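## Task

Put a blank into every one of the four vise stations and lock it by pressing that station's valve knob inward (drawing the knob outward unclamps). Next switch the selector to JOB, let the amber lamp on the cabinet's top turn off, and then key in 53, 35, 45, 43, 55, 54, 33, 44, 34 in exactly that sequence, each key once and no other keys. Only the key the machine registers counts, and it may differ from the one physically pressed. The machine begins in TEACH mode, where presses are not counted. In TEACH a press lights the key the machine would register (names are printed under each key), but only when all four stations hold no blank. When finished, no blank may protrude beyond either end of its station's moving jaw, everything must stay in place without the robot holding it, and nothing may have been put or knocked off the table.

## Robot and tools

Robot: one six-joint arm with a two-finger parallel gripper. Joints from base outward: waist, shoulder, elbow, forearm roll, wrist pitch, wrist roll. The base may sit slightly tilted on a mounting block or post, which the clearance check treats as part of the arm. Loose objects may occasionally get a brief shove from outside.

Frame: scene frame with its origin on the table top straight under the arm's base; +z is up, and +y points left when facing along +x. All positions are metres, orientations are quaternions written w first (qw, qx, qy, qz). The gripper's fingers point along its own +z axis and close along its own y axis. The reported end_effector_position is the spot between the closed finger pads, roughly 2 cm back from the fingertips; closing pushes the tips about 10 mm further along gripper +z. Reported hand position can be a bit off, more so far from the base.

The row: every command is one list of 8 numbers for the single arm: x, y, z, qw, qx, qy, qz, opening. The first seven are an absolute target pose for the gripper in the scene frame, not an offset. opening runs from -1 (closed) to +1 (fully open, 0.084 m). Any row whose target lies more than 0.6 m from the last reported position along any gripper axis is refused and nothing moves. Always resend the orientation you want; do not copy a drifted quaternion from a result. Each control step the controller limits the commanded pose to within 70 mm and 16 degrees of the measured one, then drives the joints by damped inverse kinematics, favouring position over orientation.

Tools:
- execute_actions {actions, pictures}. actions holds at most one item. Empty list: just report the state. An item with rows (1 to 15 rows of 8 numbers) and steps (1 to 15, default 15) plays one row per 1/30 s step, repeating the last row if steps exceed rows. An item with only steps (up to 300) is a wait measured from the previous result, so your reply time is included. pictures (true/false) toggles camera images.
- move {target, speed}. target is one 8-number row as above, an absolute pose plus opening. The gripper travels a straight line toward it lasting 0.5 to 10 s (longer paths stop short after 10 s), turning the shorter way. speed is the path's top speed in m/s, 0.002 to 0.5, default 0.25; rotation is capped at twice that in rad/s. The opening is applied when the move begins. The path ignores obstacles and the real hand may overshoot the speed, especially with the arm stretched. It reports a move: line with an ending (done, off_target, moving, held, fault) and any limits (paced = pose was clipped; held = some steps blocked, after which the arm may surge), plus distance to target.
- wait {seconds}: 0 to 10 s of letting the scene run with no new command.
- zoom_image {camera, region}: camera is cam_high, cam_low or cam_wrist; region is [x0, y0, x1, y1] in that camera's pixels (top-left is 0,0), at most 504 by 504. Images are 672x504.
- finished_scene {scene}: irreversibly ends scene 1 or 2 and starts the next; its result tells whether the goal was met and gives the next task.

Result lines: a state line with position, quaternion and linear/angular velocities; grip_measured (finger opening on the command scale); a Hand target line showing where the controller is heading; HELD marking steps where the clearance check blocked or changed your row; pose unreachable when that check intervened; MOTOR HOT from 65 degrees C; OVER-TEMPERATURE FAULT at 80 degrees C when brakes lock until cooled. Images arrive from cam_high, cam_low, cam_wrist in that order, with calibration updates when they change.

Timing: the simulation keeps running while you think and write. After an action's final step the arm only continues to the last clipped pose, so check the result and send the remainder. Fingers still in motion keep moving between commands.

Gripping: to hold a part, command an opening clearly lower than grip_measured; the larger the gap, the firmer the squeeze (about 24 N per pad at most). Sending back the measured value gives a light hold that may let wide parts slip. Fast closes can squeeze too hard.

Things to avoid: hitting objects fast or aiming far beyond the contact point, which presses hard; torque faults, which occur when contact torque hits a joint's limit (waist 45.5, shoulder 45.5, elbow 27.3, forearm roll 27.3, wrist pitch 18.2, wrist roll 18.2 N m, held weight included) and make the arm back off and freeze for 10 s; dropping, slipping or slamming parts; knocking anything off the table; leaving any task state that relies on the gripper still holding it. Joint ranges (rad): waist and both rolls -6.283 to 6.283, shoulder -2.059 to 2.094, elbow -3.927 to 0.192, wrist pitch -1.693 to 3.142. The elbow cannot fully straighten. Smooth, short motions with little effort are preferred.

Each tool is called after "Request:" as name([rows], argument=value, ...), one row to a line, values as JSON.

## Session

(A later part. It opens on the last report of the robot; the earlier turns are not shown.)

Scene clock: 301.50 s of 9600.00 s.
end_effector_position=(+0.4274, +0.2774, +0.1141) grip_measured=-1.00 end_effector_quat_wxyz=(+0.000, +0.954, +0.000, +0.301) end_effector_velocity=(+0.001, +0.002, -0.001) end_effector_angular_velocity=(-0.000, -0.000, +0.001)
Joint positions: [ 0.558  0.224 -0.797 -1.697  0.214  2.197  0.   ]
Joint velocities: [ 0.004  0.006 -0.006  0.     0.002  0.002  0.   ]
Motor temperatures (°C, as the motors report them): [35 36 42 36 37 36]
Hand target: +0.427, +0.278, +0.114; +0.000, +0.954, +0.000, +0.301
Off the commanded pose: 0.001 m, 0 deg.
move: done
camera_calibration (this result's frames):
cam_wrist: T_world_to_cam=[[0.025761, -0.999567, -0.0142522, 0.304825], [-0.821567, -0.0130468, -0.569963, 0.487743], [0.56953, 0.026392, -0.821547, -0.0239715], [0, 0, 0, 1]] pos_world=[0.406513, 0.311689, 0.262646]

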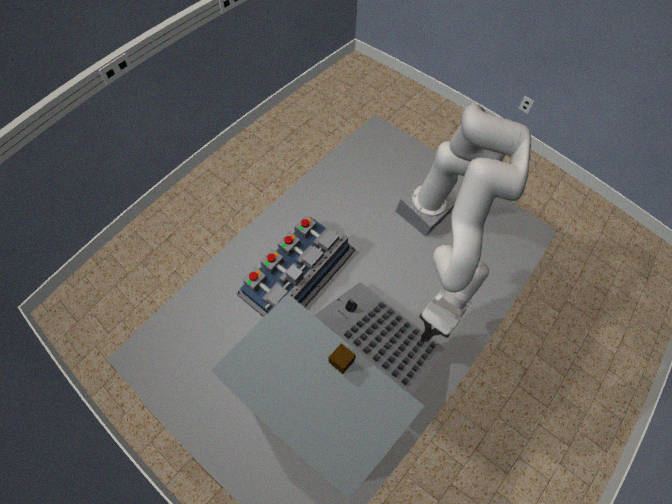

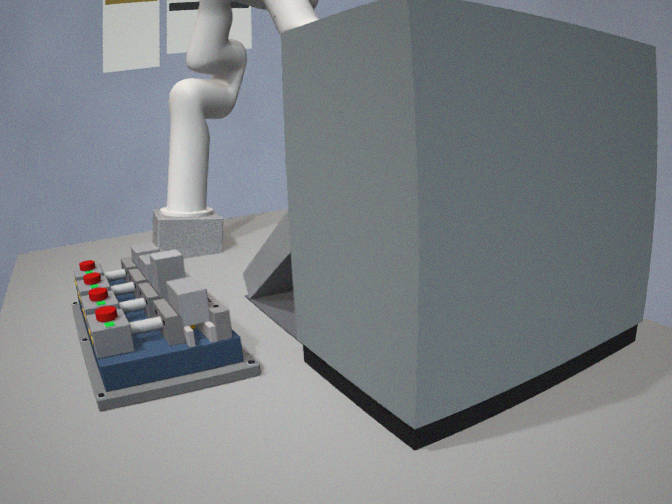

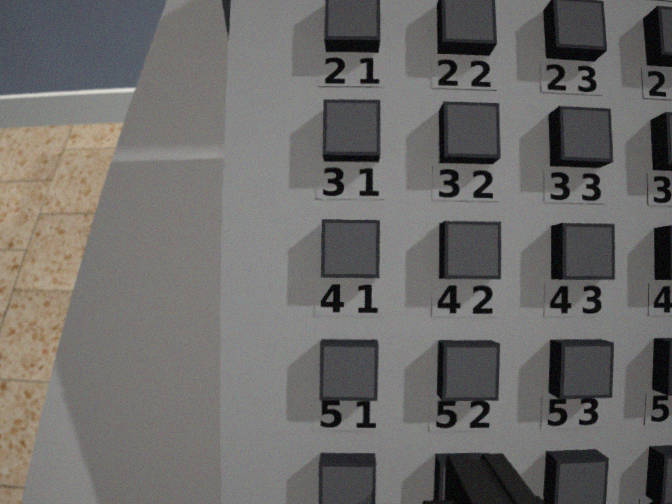

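Request:
move(target=[0.4387,0.278,0.0975,0,0.954,0,0.301,-1], speed=0.025)

Request:
move(target=[0.4272,0.278,0.1139,0,0.954,0,0.301,-1], speed=0.1)

Request:
move(target=[0.483,0.21,0.1529,0,0.954,0,0.301,-1], speed=0.1)

Request:
move(target=[0.4945,0.21,0.1365,0,0.954,0,0.301,-1], speed=0.025)

Request:
move(target=[0.483,0.21,0.1529,0,0.954,0,0.301,-1], speed=0.1)

Request:
move(target=[0.4551,0.21,0.1334,0,0.954,0,0.301,-1], speed=0.1)

Request:
move(target=[0.4666,0.21,0.117,0,0.954,0,0.301,-1], speed=0.025)

Request:
move(target=[0.4551,0.21,0.1334,0,0.954,0,0.301,-1], speed=0.1)

Request:
move(target=[0.4551,0.278,0.1334,0,0.954,0,0.301,-1], speed=0.1)

Request:
move(target=[0.4666,0.278,0.117,0,0.954,0,0.301,-1], speed=0.025)

Request:
move(target=[0.4551,0.278,0.1334,0,0.954,0,0.301,-1], speed=0.1)

Scene clock: 307.40 s of 9600.00 s.
end_effector_position=(+0.4374, +0.2780, +0.0994) grip_measured=-1.00 end_effector_quat_wxyz=(-0.001, +0.954, +0.000, +0.301) end_effector_velocity=(+0.002, +0.001, -0.002) end_effector_angular_velocity=(+0.003, -0.002, +0.002)
Joint positions: [ 0.551  0.292 -0.851 -1.775  0.21   2.271  0.   ]
Joint velocities: [-0.001  0.011 -0.011 -0.022 -0.002  0.021  0.   ]
Motor temperatures (°C, as the motors report them): [35 36 42 36 37 36]
Hand target: +0.439, +0.278, +0.098; +0.000, +0.954, -0.000, +0.301
Off the commanded pose: 0.002 m, 0 deg.
After step 90, 1.87 s passed at rest.
move: done
camera_calibration (this result's frames):
cam_wrist: T_world_to_cam=[[0.026919, -0.999496, -0.0168148, 0.304734], [-0.821505, -0.0125349, -0.570064, 0.487506], [0.569566, 0.029159, -0.821428, -0.0425512], [0, 0, 0, 1]] pos_world=[0.416521, 0.311933, 0.24808]

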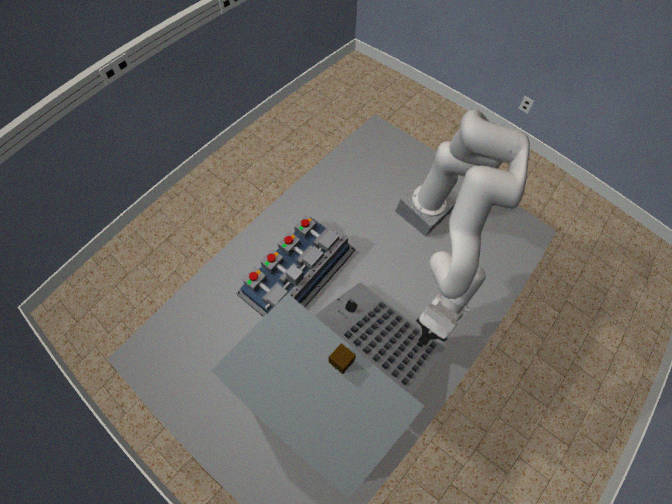

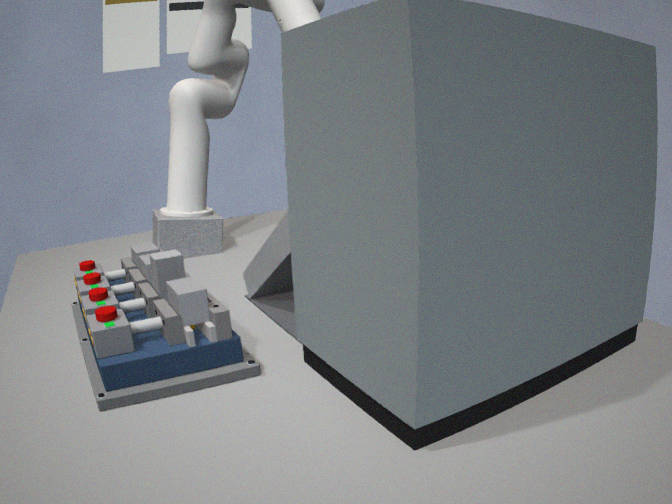

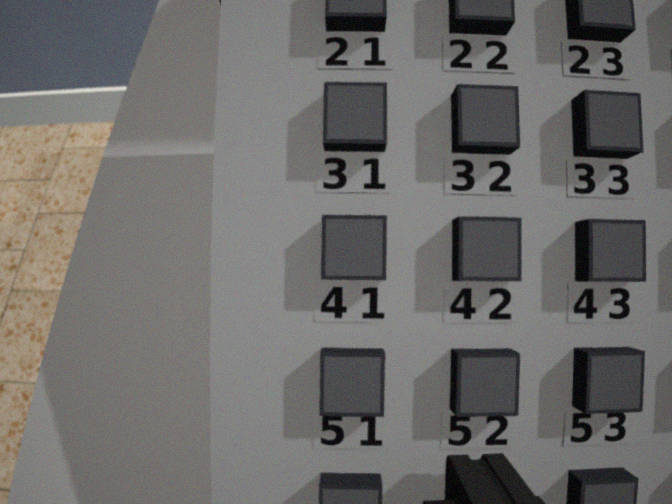

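Scene clock: 308.20 s of 9600.00 s.
end_effector_position=(+0.4274, +0.2780, +0.1135) grip_measured=-1.00 end_effector_quat_wxyz=(-0.000, +0.954, +0.000, +0.301) end_effector_velocity=(-0.001, -0.000, +0.002) end_effector_angular_velocity=(-0.001, +0.001, -0.001)
Joint positions: [ 0.559  0.227 -0.798 -1.7    0.214  2.201  0.   ]
Joint velocities: [ 0.001 -0.01   0.008  0.018  0.001 -0.017  0.   ]
Motor temperatures (°C, as the motors report them): [35 36 42 36 37 36]
Hand target: +0.427, +0.278, +0.114; -0.000, +0.954, +0.000, +0.301
Off the commanded pose: 0.000 m, 0 deg.
move: done
camera_calibration (this result's frames):
cam_wrist: T_world_to_cam=[[0.0260249, -0.999547, -0.0150982, 0.305393], [-0.821588, -0.0127826, -0.569938, 0.487381], [0.569487, 0.0272371, -0.821549, -0.0246353], [0, 0, 0, 1]] pos_world=[0.406508, 0.312156, 0.262149]

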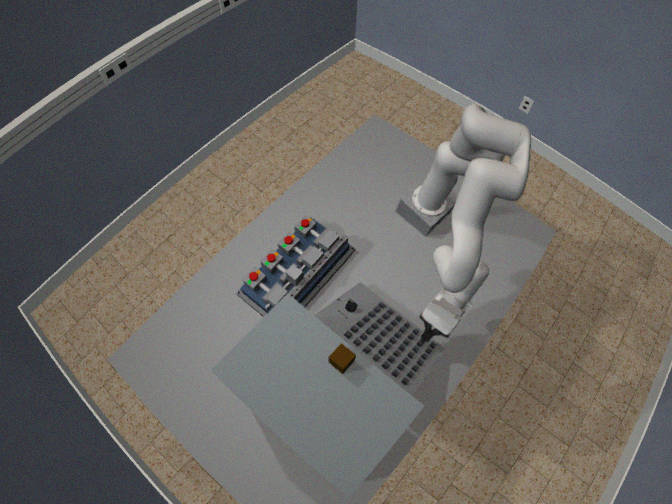

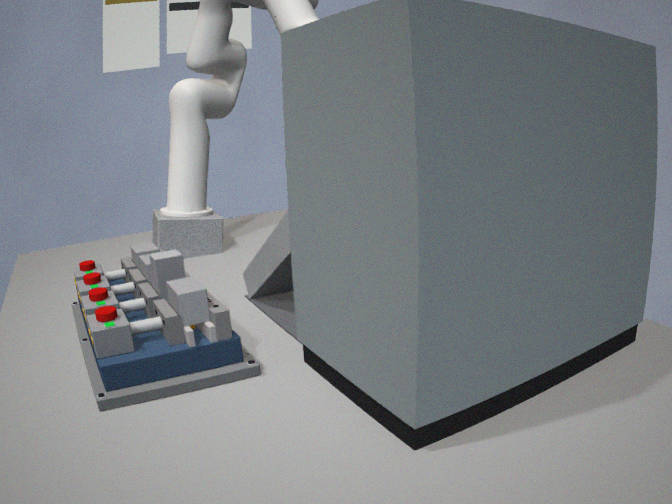

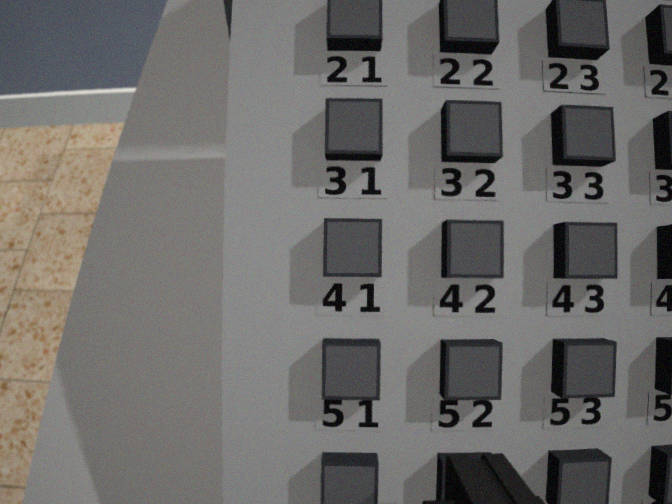

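Scene clock: 309.60 s of 9600.00 s.
end_effector_position=(+0.4826, +0.2106, +0.1526) grip_measured=-1.00 end_effector_quat_wxyz=(-0.001, +0.953, +0.000, +0.302) end_effector_velocity=(+0.002, -0.002, +0.002) end_effector_angular_velocity=(-0.004, +0.008, -0.002)
Joint positions: [ 0.315  0.189 -0.817 -1.607  0.07   1.905  0.   ]
Joint velocities: [-0.007 -0.003  0.006  0.072 -0.002 -0.078  0.   ]
Motor temperatures (°C, as the motors report them): [35 36 42 36 37 36]
Hand target: +0.483, +0.210, +0.153; -0.001, +0.954, -0.000, +0.301
Off the commanded pose: 0.001 m, 0 deg.
move: done
camera_calibration (this result's frames):
cam_wrist: T_world_to_cam=[[0.02659, -0.999506, -0.0167611, 0.237112], [-0.820838, -0.012261, -0.571029, 0.553846], [0.570542, 0.0289419, -0.820758, -0.0231049], [0, 0, 0, 1]] pos_world=[0.461496, 0.244455, 0.301273]

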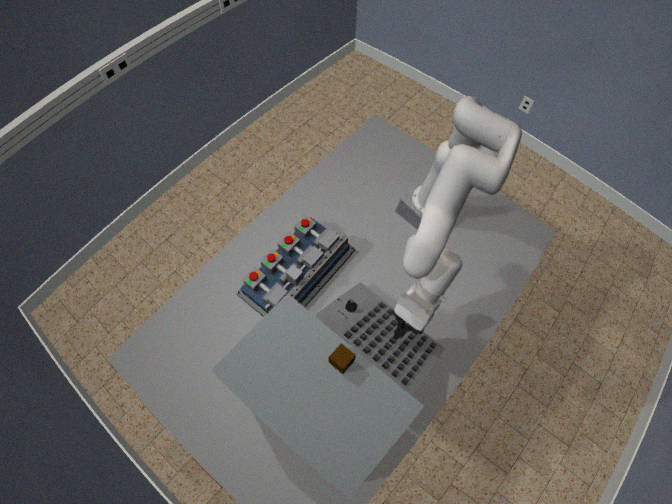

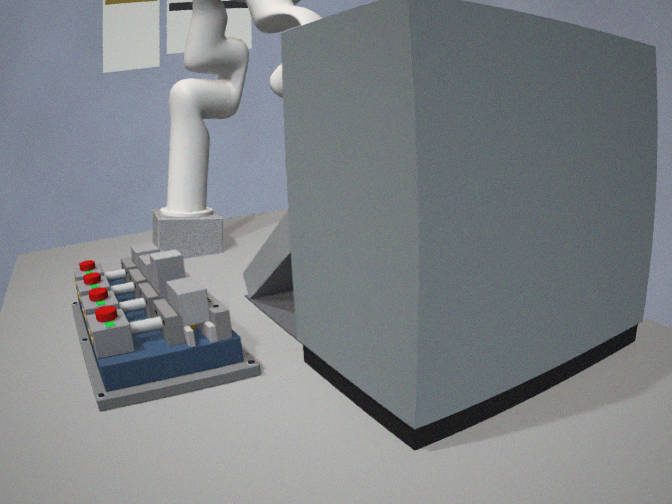

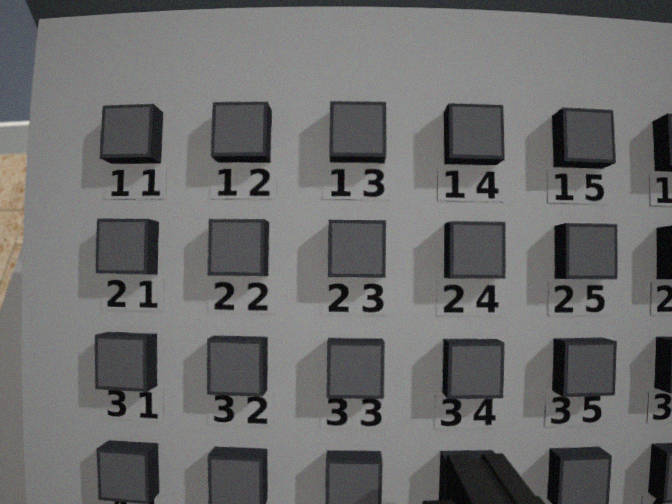

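Scene clock: 310.67 s of 9600.00 s.
end_effector_position=(+0.4938, +0.2101, +0.1372) grip_measured=-1.00 end_effector_quat_wxyz=(-0.000, +0.954, +0.000, +0.301) end_effector_velocity=(+0.001, +0.000, -0.001) end_effector_angular_velocity=(+0.003, -0.003, +0.002)
Joint positions: [ 0.312  0.263 -0.882 -1.703  0.07   1.999  0.   ]
Joint velocities: [-0.001  0.006 -0.008 -0.031 -0.002  0.03   0.   ]
Motor temperatures (°C, as the motors report them): [35 36 42 36 37 36]
Hand target: +0.494, +0.210, +0.137; +0.000, +0.954, -0.000, +0.301
Off the commanded pose: 0.001 m, 0 deg.
move: done
camera_calibration (this result's frames):
cam_wrist: T_world_to_cam=[[0.0264667, -0.999529, -0.0155156, 0.23598], [-0.821875, -0.012922, -0.569521, 0.554712], [0.569052, 0.0278252, -0.821831, -0.0410886], [0, 0, 0, 1]] pos_world=[0.47304, 0.24418, 0.285813]

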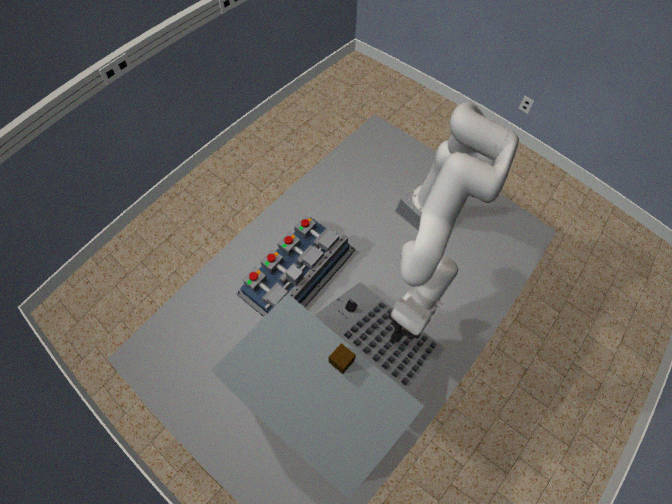

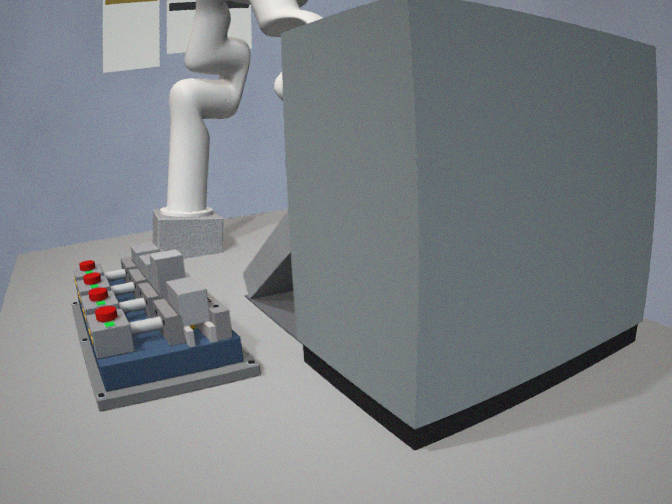

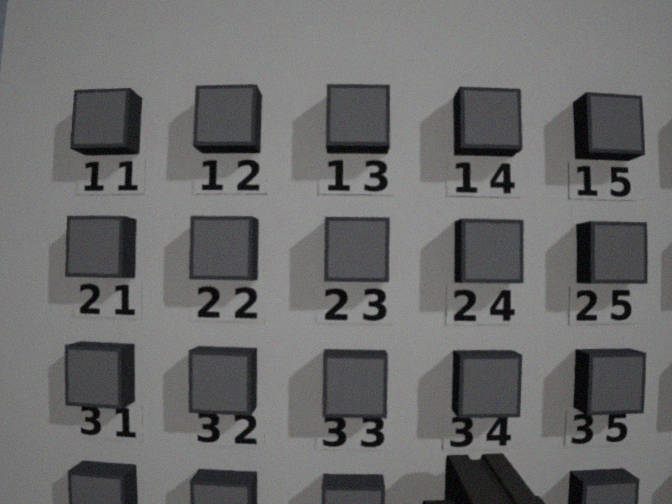

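Scene clock: 311.47 s of 9600.00 s.
end_effector_position=(+0.4832, +0.2100, +0.1526) grip_measured=-1.00 end_effector_quat_wxyz=(-0.000, +0.954, +0.000, +0.301) end_effector_velocity=(-0.001, +0.000, +0.002) end_effector_angular_velocity=(-0.002, +0.005, -0.001)
Joint positions: [ 0.314  0.19  -0.817 -1.6    0.071  1.897  0.   ]
Joint velocities: [ 0.001 -0.01   0.012  0.046  0.001 -0.046  0.   ]
Motor temperatures (°C, as the motors report them): [35 36 42 36 37 36]
Hand target: +0.483, +0.210, +0.153; -0.000, +0.954, +0.000, +0.301
Off the commanded pose: 0.000 m, 0 deg.
move: done
camera_calibration (this result's frames):
cam_wrist: T_world_to_cam=[[0.0261132, -0.999541, -0.0153696, 0.236564], [-0.821229, -0.0126831, -0.570457, 0.554501], [0.57, 0.0275185, -0.821184, -0.0228461], [0, 0, 0, 1]] pos_world=[0.462217, 0.244117, 0.301194]

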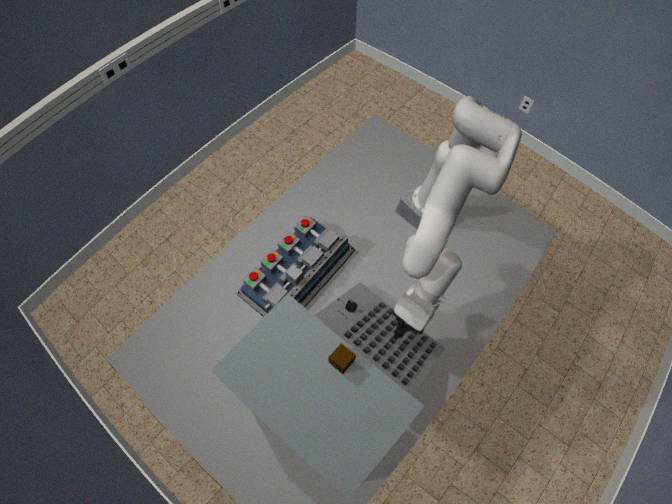

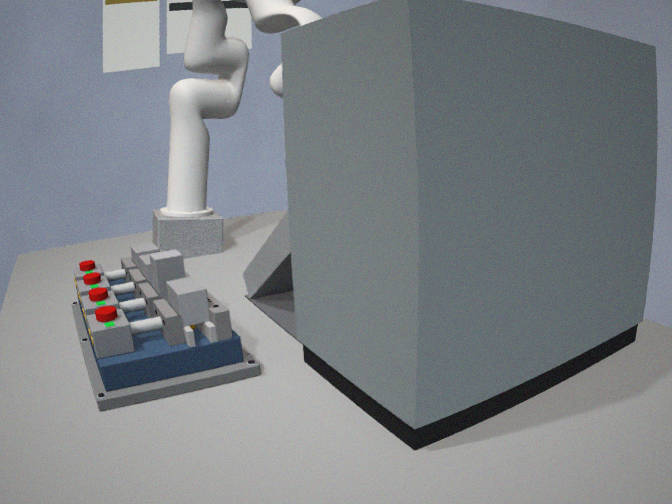

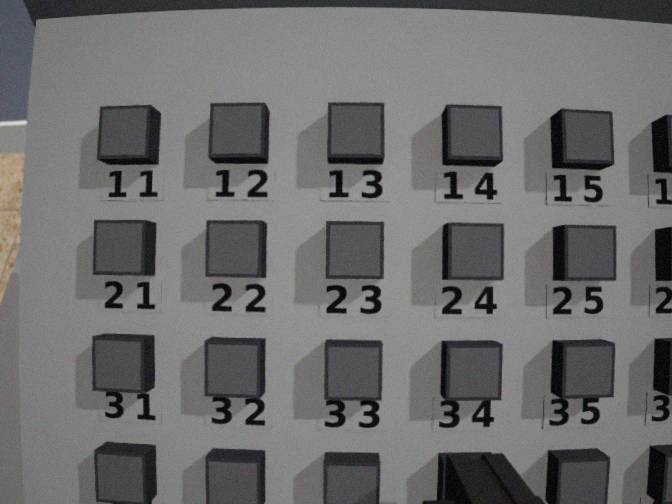

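Scene clock: 312.30 s of 9600.00 s.
end_effector_position=(+0.4554, +0.2100, +0.1338) grip_measured=-1.00 end_effector_quat_wxyz=(+0.001, +0.954, -0.000, +0.300) end_effector_velocity=(-0.003, -0.000, -0.002) end_effector_angular_velocity=(+0.008, -0.016, +0.004)
Joint positions: [ 0.351  0.184 -0.782 -1.834  0.097  2.161  0.   ]
Joint velocities: [ 0.008  0.002 -0.006 -0.127  0.005  0.134  0.   ]
Motor temperatures (°C, as the motors report them): [35 36 42 36 37 36]
Hand target: +0.455, +0.210, +0.133; +0.000, +0.954, -0.000, +0.300
Off the commanded pose: 0.001 m, 0 deg.
move: done
camera_calibration (this result's frames):
cam_wrist: T_world_to_cam=[[0.0251134, -0.999594, -0.0134744, 0.237244], [-0.823063, -0.0130245, -0.567801, 0.521554], [0.567395, 0.0253497, -0.823056, -0.0205672], [0, 0, 0, 1]] pos_world=[0.434984, 0.244462, 0.282408]

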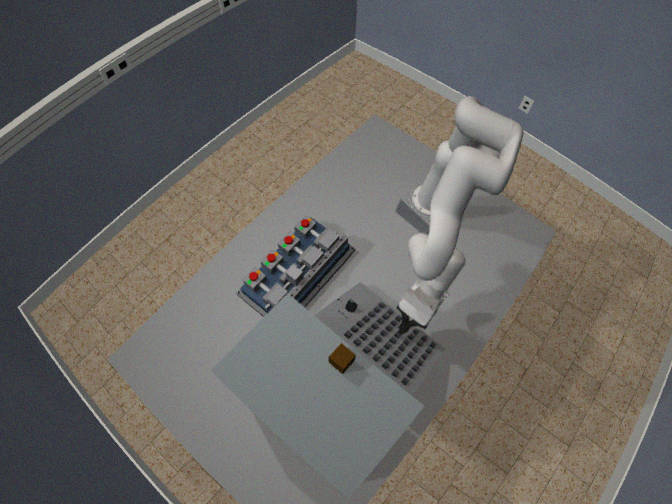

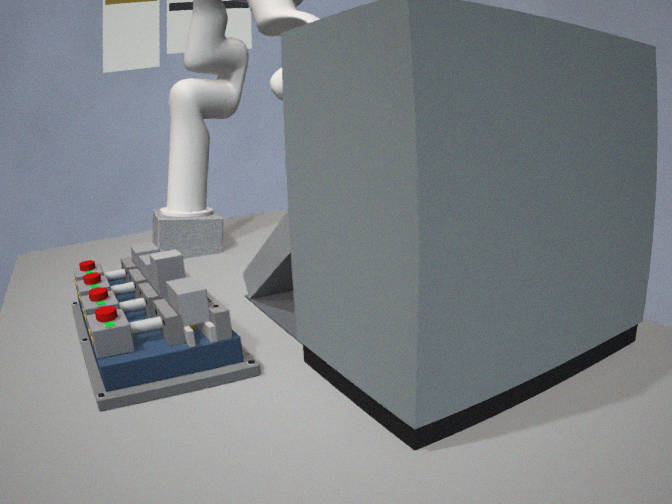

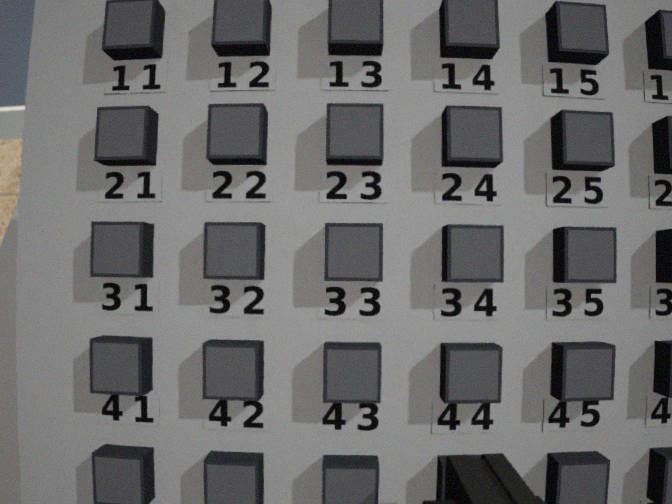

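Scene clock: 313.33 s of 9600.00 s.
end_effector_position=(+0.4656, +0.2100, +0.1185) grip_measured=-1.00 end_effector_quat_wxyz=(-0.001, +0.954, +0.000, +0.301) end_effector_velocity=(+0.001, +0.000, -0.002) end_effector_angular_velocity=(+0.006, -0.004, +0.002)
Joint positions: [ 0.353  0.256 -0.845 -1.952  0.1    2.283  0.   ]
Joint velocities: [ 0.001  0.01  -0.012 -0.046 -0.003  0.048  0.   ]
Motor temperatures (°C, as the motors report them): [35 36 42 36 37 36]
Hand target: +0.467, +0.210, +0.117; +0.000, +0.954, -0.000, +0.301
Off the commanded pose: 0.002 m, 0 deg.
move: done
camera_calibration (this result's frames):
cam_wrist: T_world_to_cam=[[0.0265357, -0.999518, -0.016095, 0.236428], [-0.821851, -0.0126474, -0.569562, 0.520846], [0.569084, 0.0283414, -0.821791, -0.040499], [0, 0, 0, 1]] pos_world=[0.444831, 0.244049, 0.267178]

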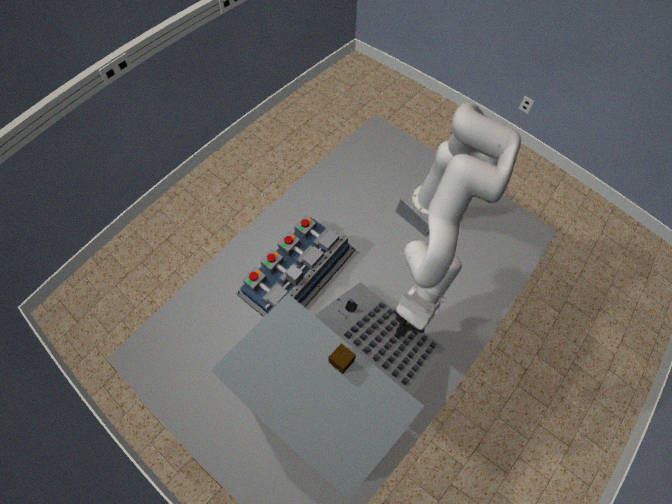

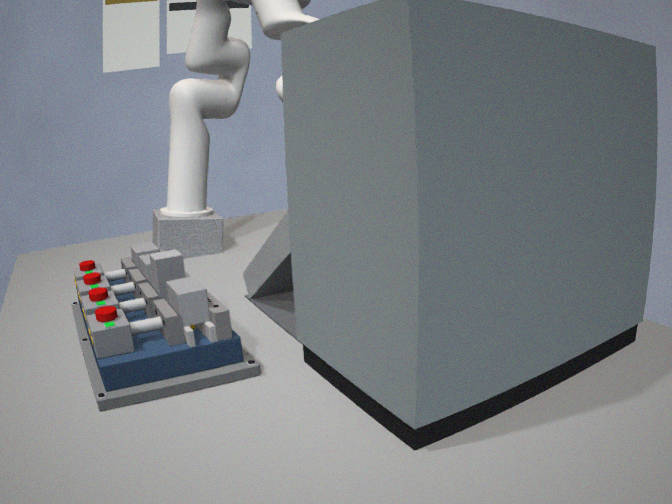

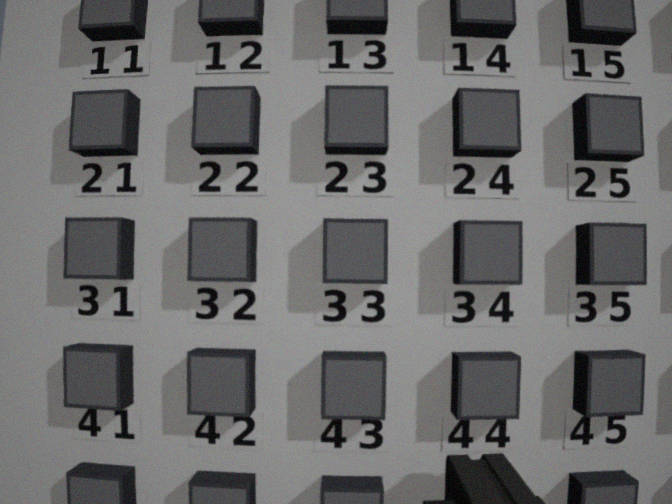

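Scene clock: 314.13 s of 9600.00 s.
end_effector_position=(+0.4553, +0.2100, +0.1331) grip_measured=-1.00 end_effector_quat_wxyz=(-0.000, +0.954, +0.000, +0.301) end_effector_velocity=(-0.001, +0.000, +0.002) end_effector_angular_velocity=(-0.002, +0.003, -0.001)
Joint positions: [ 0.352  0.186 -0.785 -1.861  0.097  2.19   0.   ]
Joint velocities: [-0.001 -0.01   0.01   0.035  0.    -0.036  0.   ]
Motor temperatures (°C, as the motors report them): [35 36 42 36 37 36]
Hand target: +0.455, +0.210, +0.133; -0.000, +0.954, +0.000, +0.301
Off the commanded pose: 0.000 m, 0 deg.
move: done
camera_calibration (this result's frames):
cam_wrist: T_world_to_cam=[[0.0261689, -0.999539, -0.015411, 0.236996], [-0.821417, -0.0127143, -0.570186, 0.520505], [0.569727, 0.02758, -0.821371, -0.0228278], [0, 0, 0, 1]] pos_world=[0.434355, 0.244134, 0.281687]

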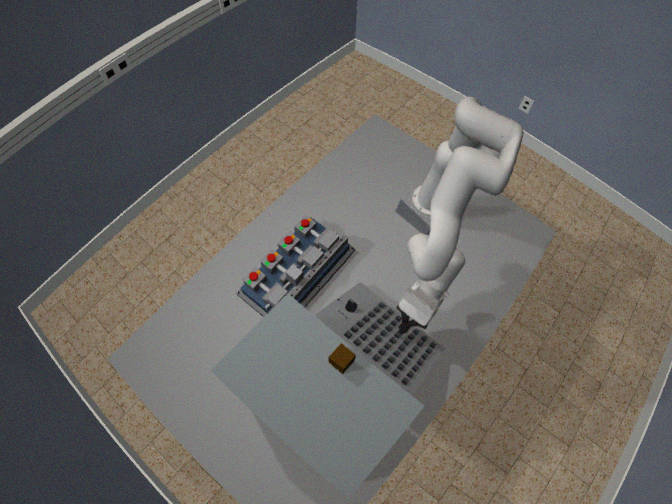

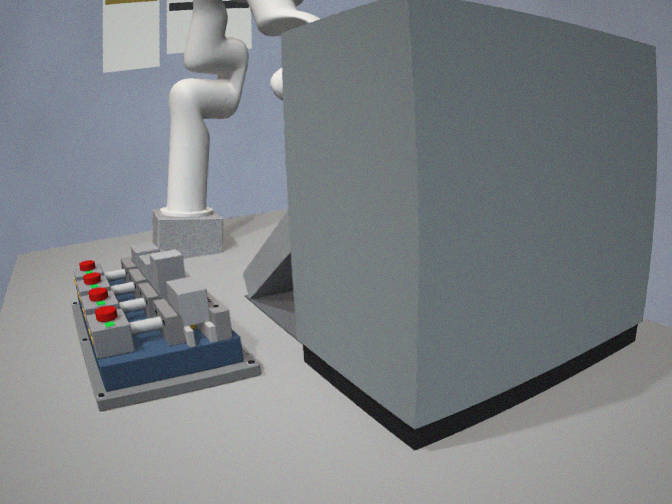

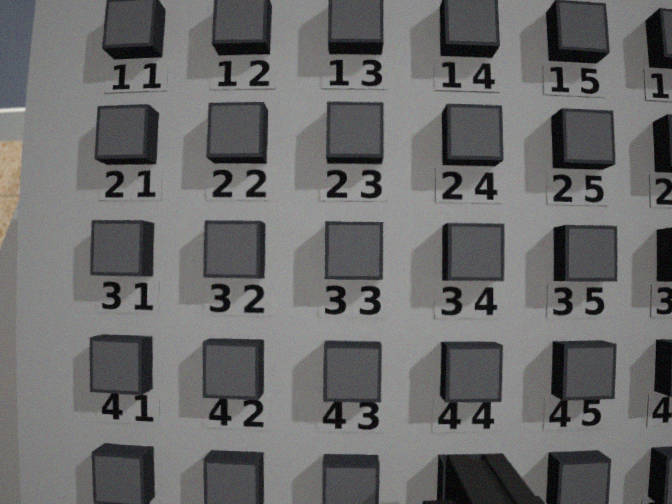

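Scene clock: 315.27 s of 9600.00 s.
end_effector_position=(+0.4554, +0.2774, +0.1333) grip_measured=-1.00 end_effector_quat_wxyz=(+0.000, +0.954, +0.000, +0.301) end_effector_velocity=(+0.000, +0.003, +0.000) end_effector_angular_velocity=(-0.003, +0.005, -0.001)
Joint positions: [ 0.514  0.225 -0.84  -1.536  0.188  1.996  0.   ]
Joint velocities: [ 0.007  0.002 -0.003  0.039  0.004 -0.034  0.   ]
Motor temperatures (°C, as the motors report them): [35 36 42 36 37 36]
Hand target: +0.455, +0.278, +0.133; +0.000, +0.954, +0.000, +0.301
Off the commanded pose: 0.001 m, 0 deg.
move: done
camera_calibration (this result's frames):
cam_wrist: T_world_to_cam=[[0.0261126, -0.999547, -0.0149585, 0.304316], [-0.821076, -0.0129099, -0.570672, 0.521583], [0.570221, 0.0271838, -0.821042, -0.0247169], [0, 0, 0, 1]] pos_world=[0.434407, 0.311584, 0.281911]

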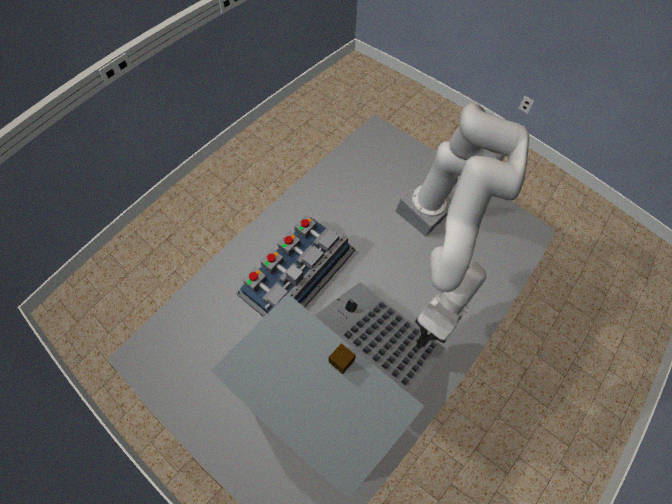

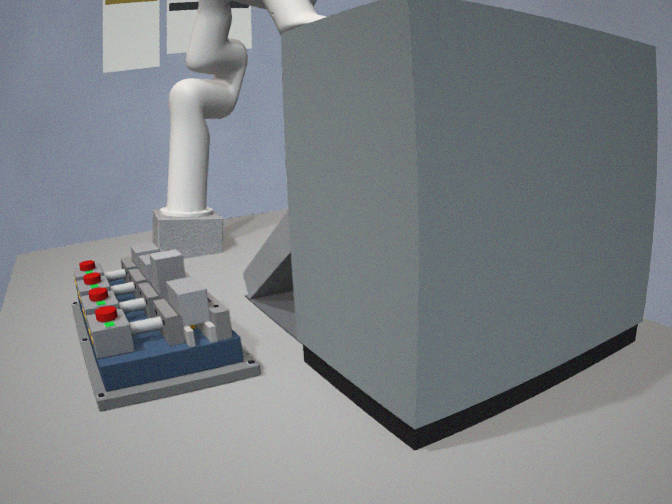

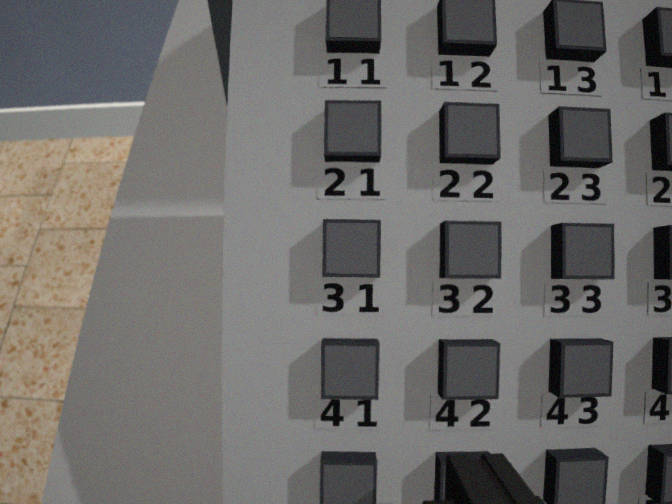

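Scene clock: 316.33 s of 9600.00 s.
end_effector_position=(+0.4658, +0.2780, +0.1182) grip_measured=-1.00 end_effector_quat_wxyz=(-0.000, +0.954, +0.000, +0.301) end_effector_velocity=(+0.001, +0.000, -0.001) end_effector_angular_velocity=(+0.002, -0.002, +0.001)
Joint positions: [ 0.506  0.293 -0.895 -1.611  0.182  2.066  0.   ]
Joint velocities: [-0.001  0.007 -0.007 -0.016 -0.001  0.016  0.   ]
Motor temperatures (°C, as the motors report them): [35 36 42 36 37 36]
Hand target: +0.467, +0.278, +0.117; +0.000, +0.954, -0.000, +0.301
Off the commanded pose: 0.001 m, 0 deg.
move: done
camera_calibration (this result's frames):
cam_wrist: T_world_to_cam=[[0.0265679, -0.99952, -0.0159095, 0.304311], [-0.821436, -0.0127591, -0.570159, 0.521578], [0.569682, 0.0282165, -0.821381, -0.0430797], [0, 0, 0, 1]] pos_world=[0.4449, 0.312035, 0.266839]

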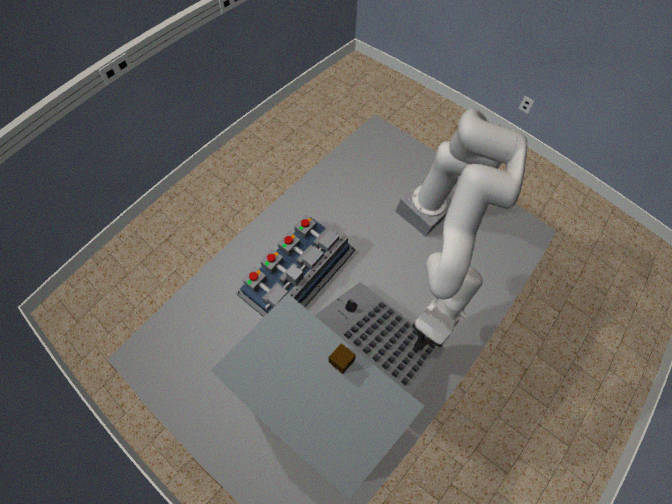

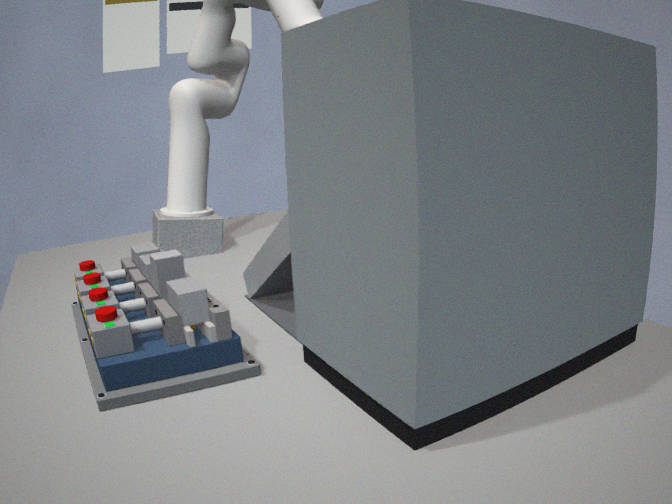

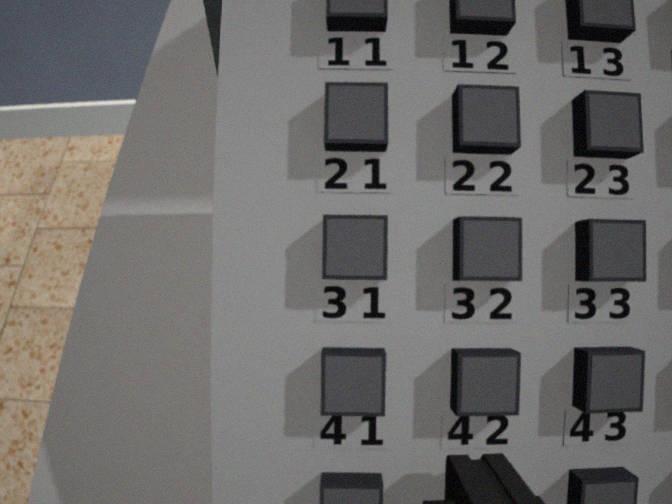

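Scene clock: 317.13 s of 9600.00 s.
end_effector_position=(+0.4553, +0.2780, +0.1331) grip_measured=-1.00 end_effector_quat_wxyz=(-0.000, +0.954, +0.000, +0.301) end_effector_velocity=(-0.001, -0.000, +0.002) end_effector_angular_velocity=(-0.002, +0.002, -0.000)
Joint positions: [ 0.516  0.226 -0.84  -1.533  0.188  1.995  0.   ]
Joint velocities: [ 0.001 -0.009  0.008  0.019  0.002 -0.019  0.   ]
Motor temperatures (°C, as the motors report them): [35 36 42 36 37 36]
Hand target: +0.455, +0.278, +0.133; -0.000, +0.954, +0.000, +0.301
Off the commanded pose: 0.000 m, 0 deg.
move: done
camera_calibration (this result's frames):
cam_wrist: T_world_to_cam=[[0.0260191, -0.999547, -0.0151075, 0.304964], [-0.821543, -0.0127703, -0.570003, 0.521409], [0.569552, 0.0272425, -0.821503, -0.0245142], [0, 0, 0, 1]] pos_world=[0.434387, 0.312152, 0.281674]

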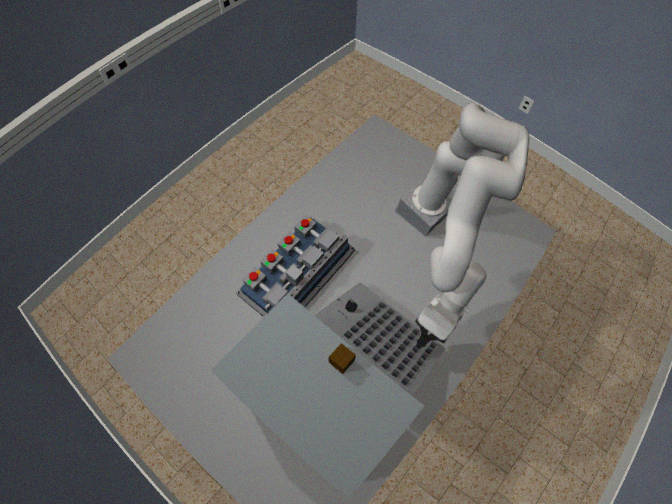

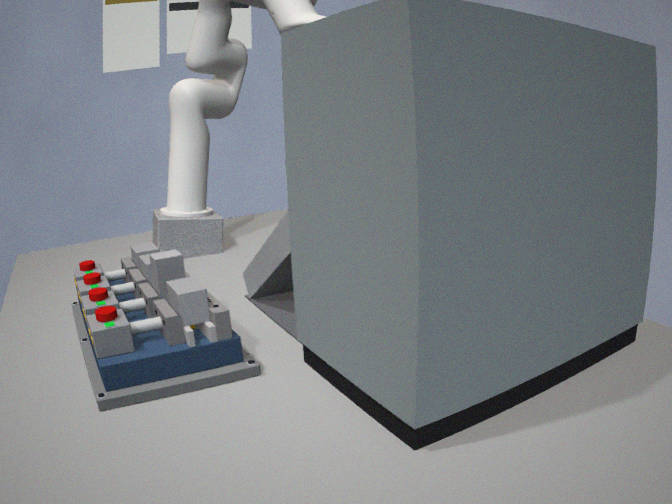

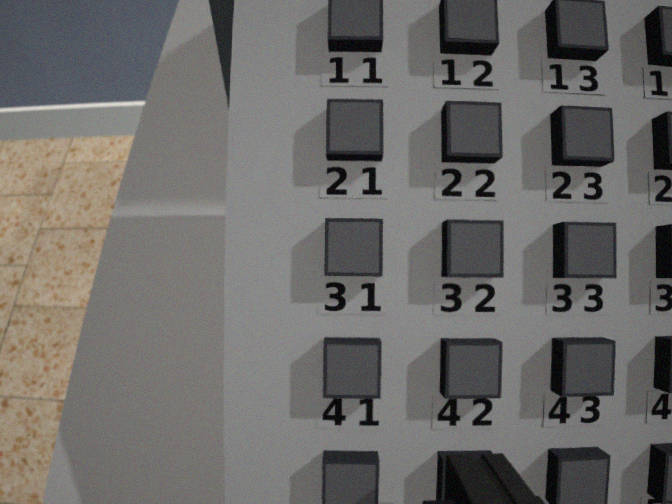

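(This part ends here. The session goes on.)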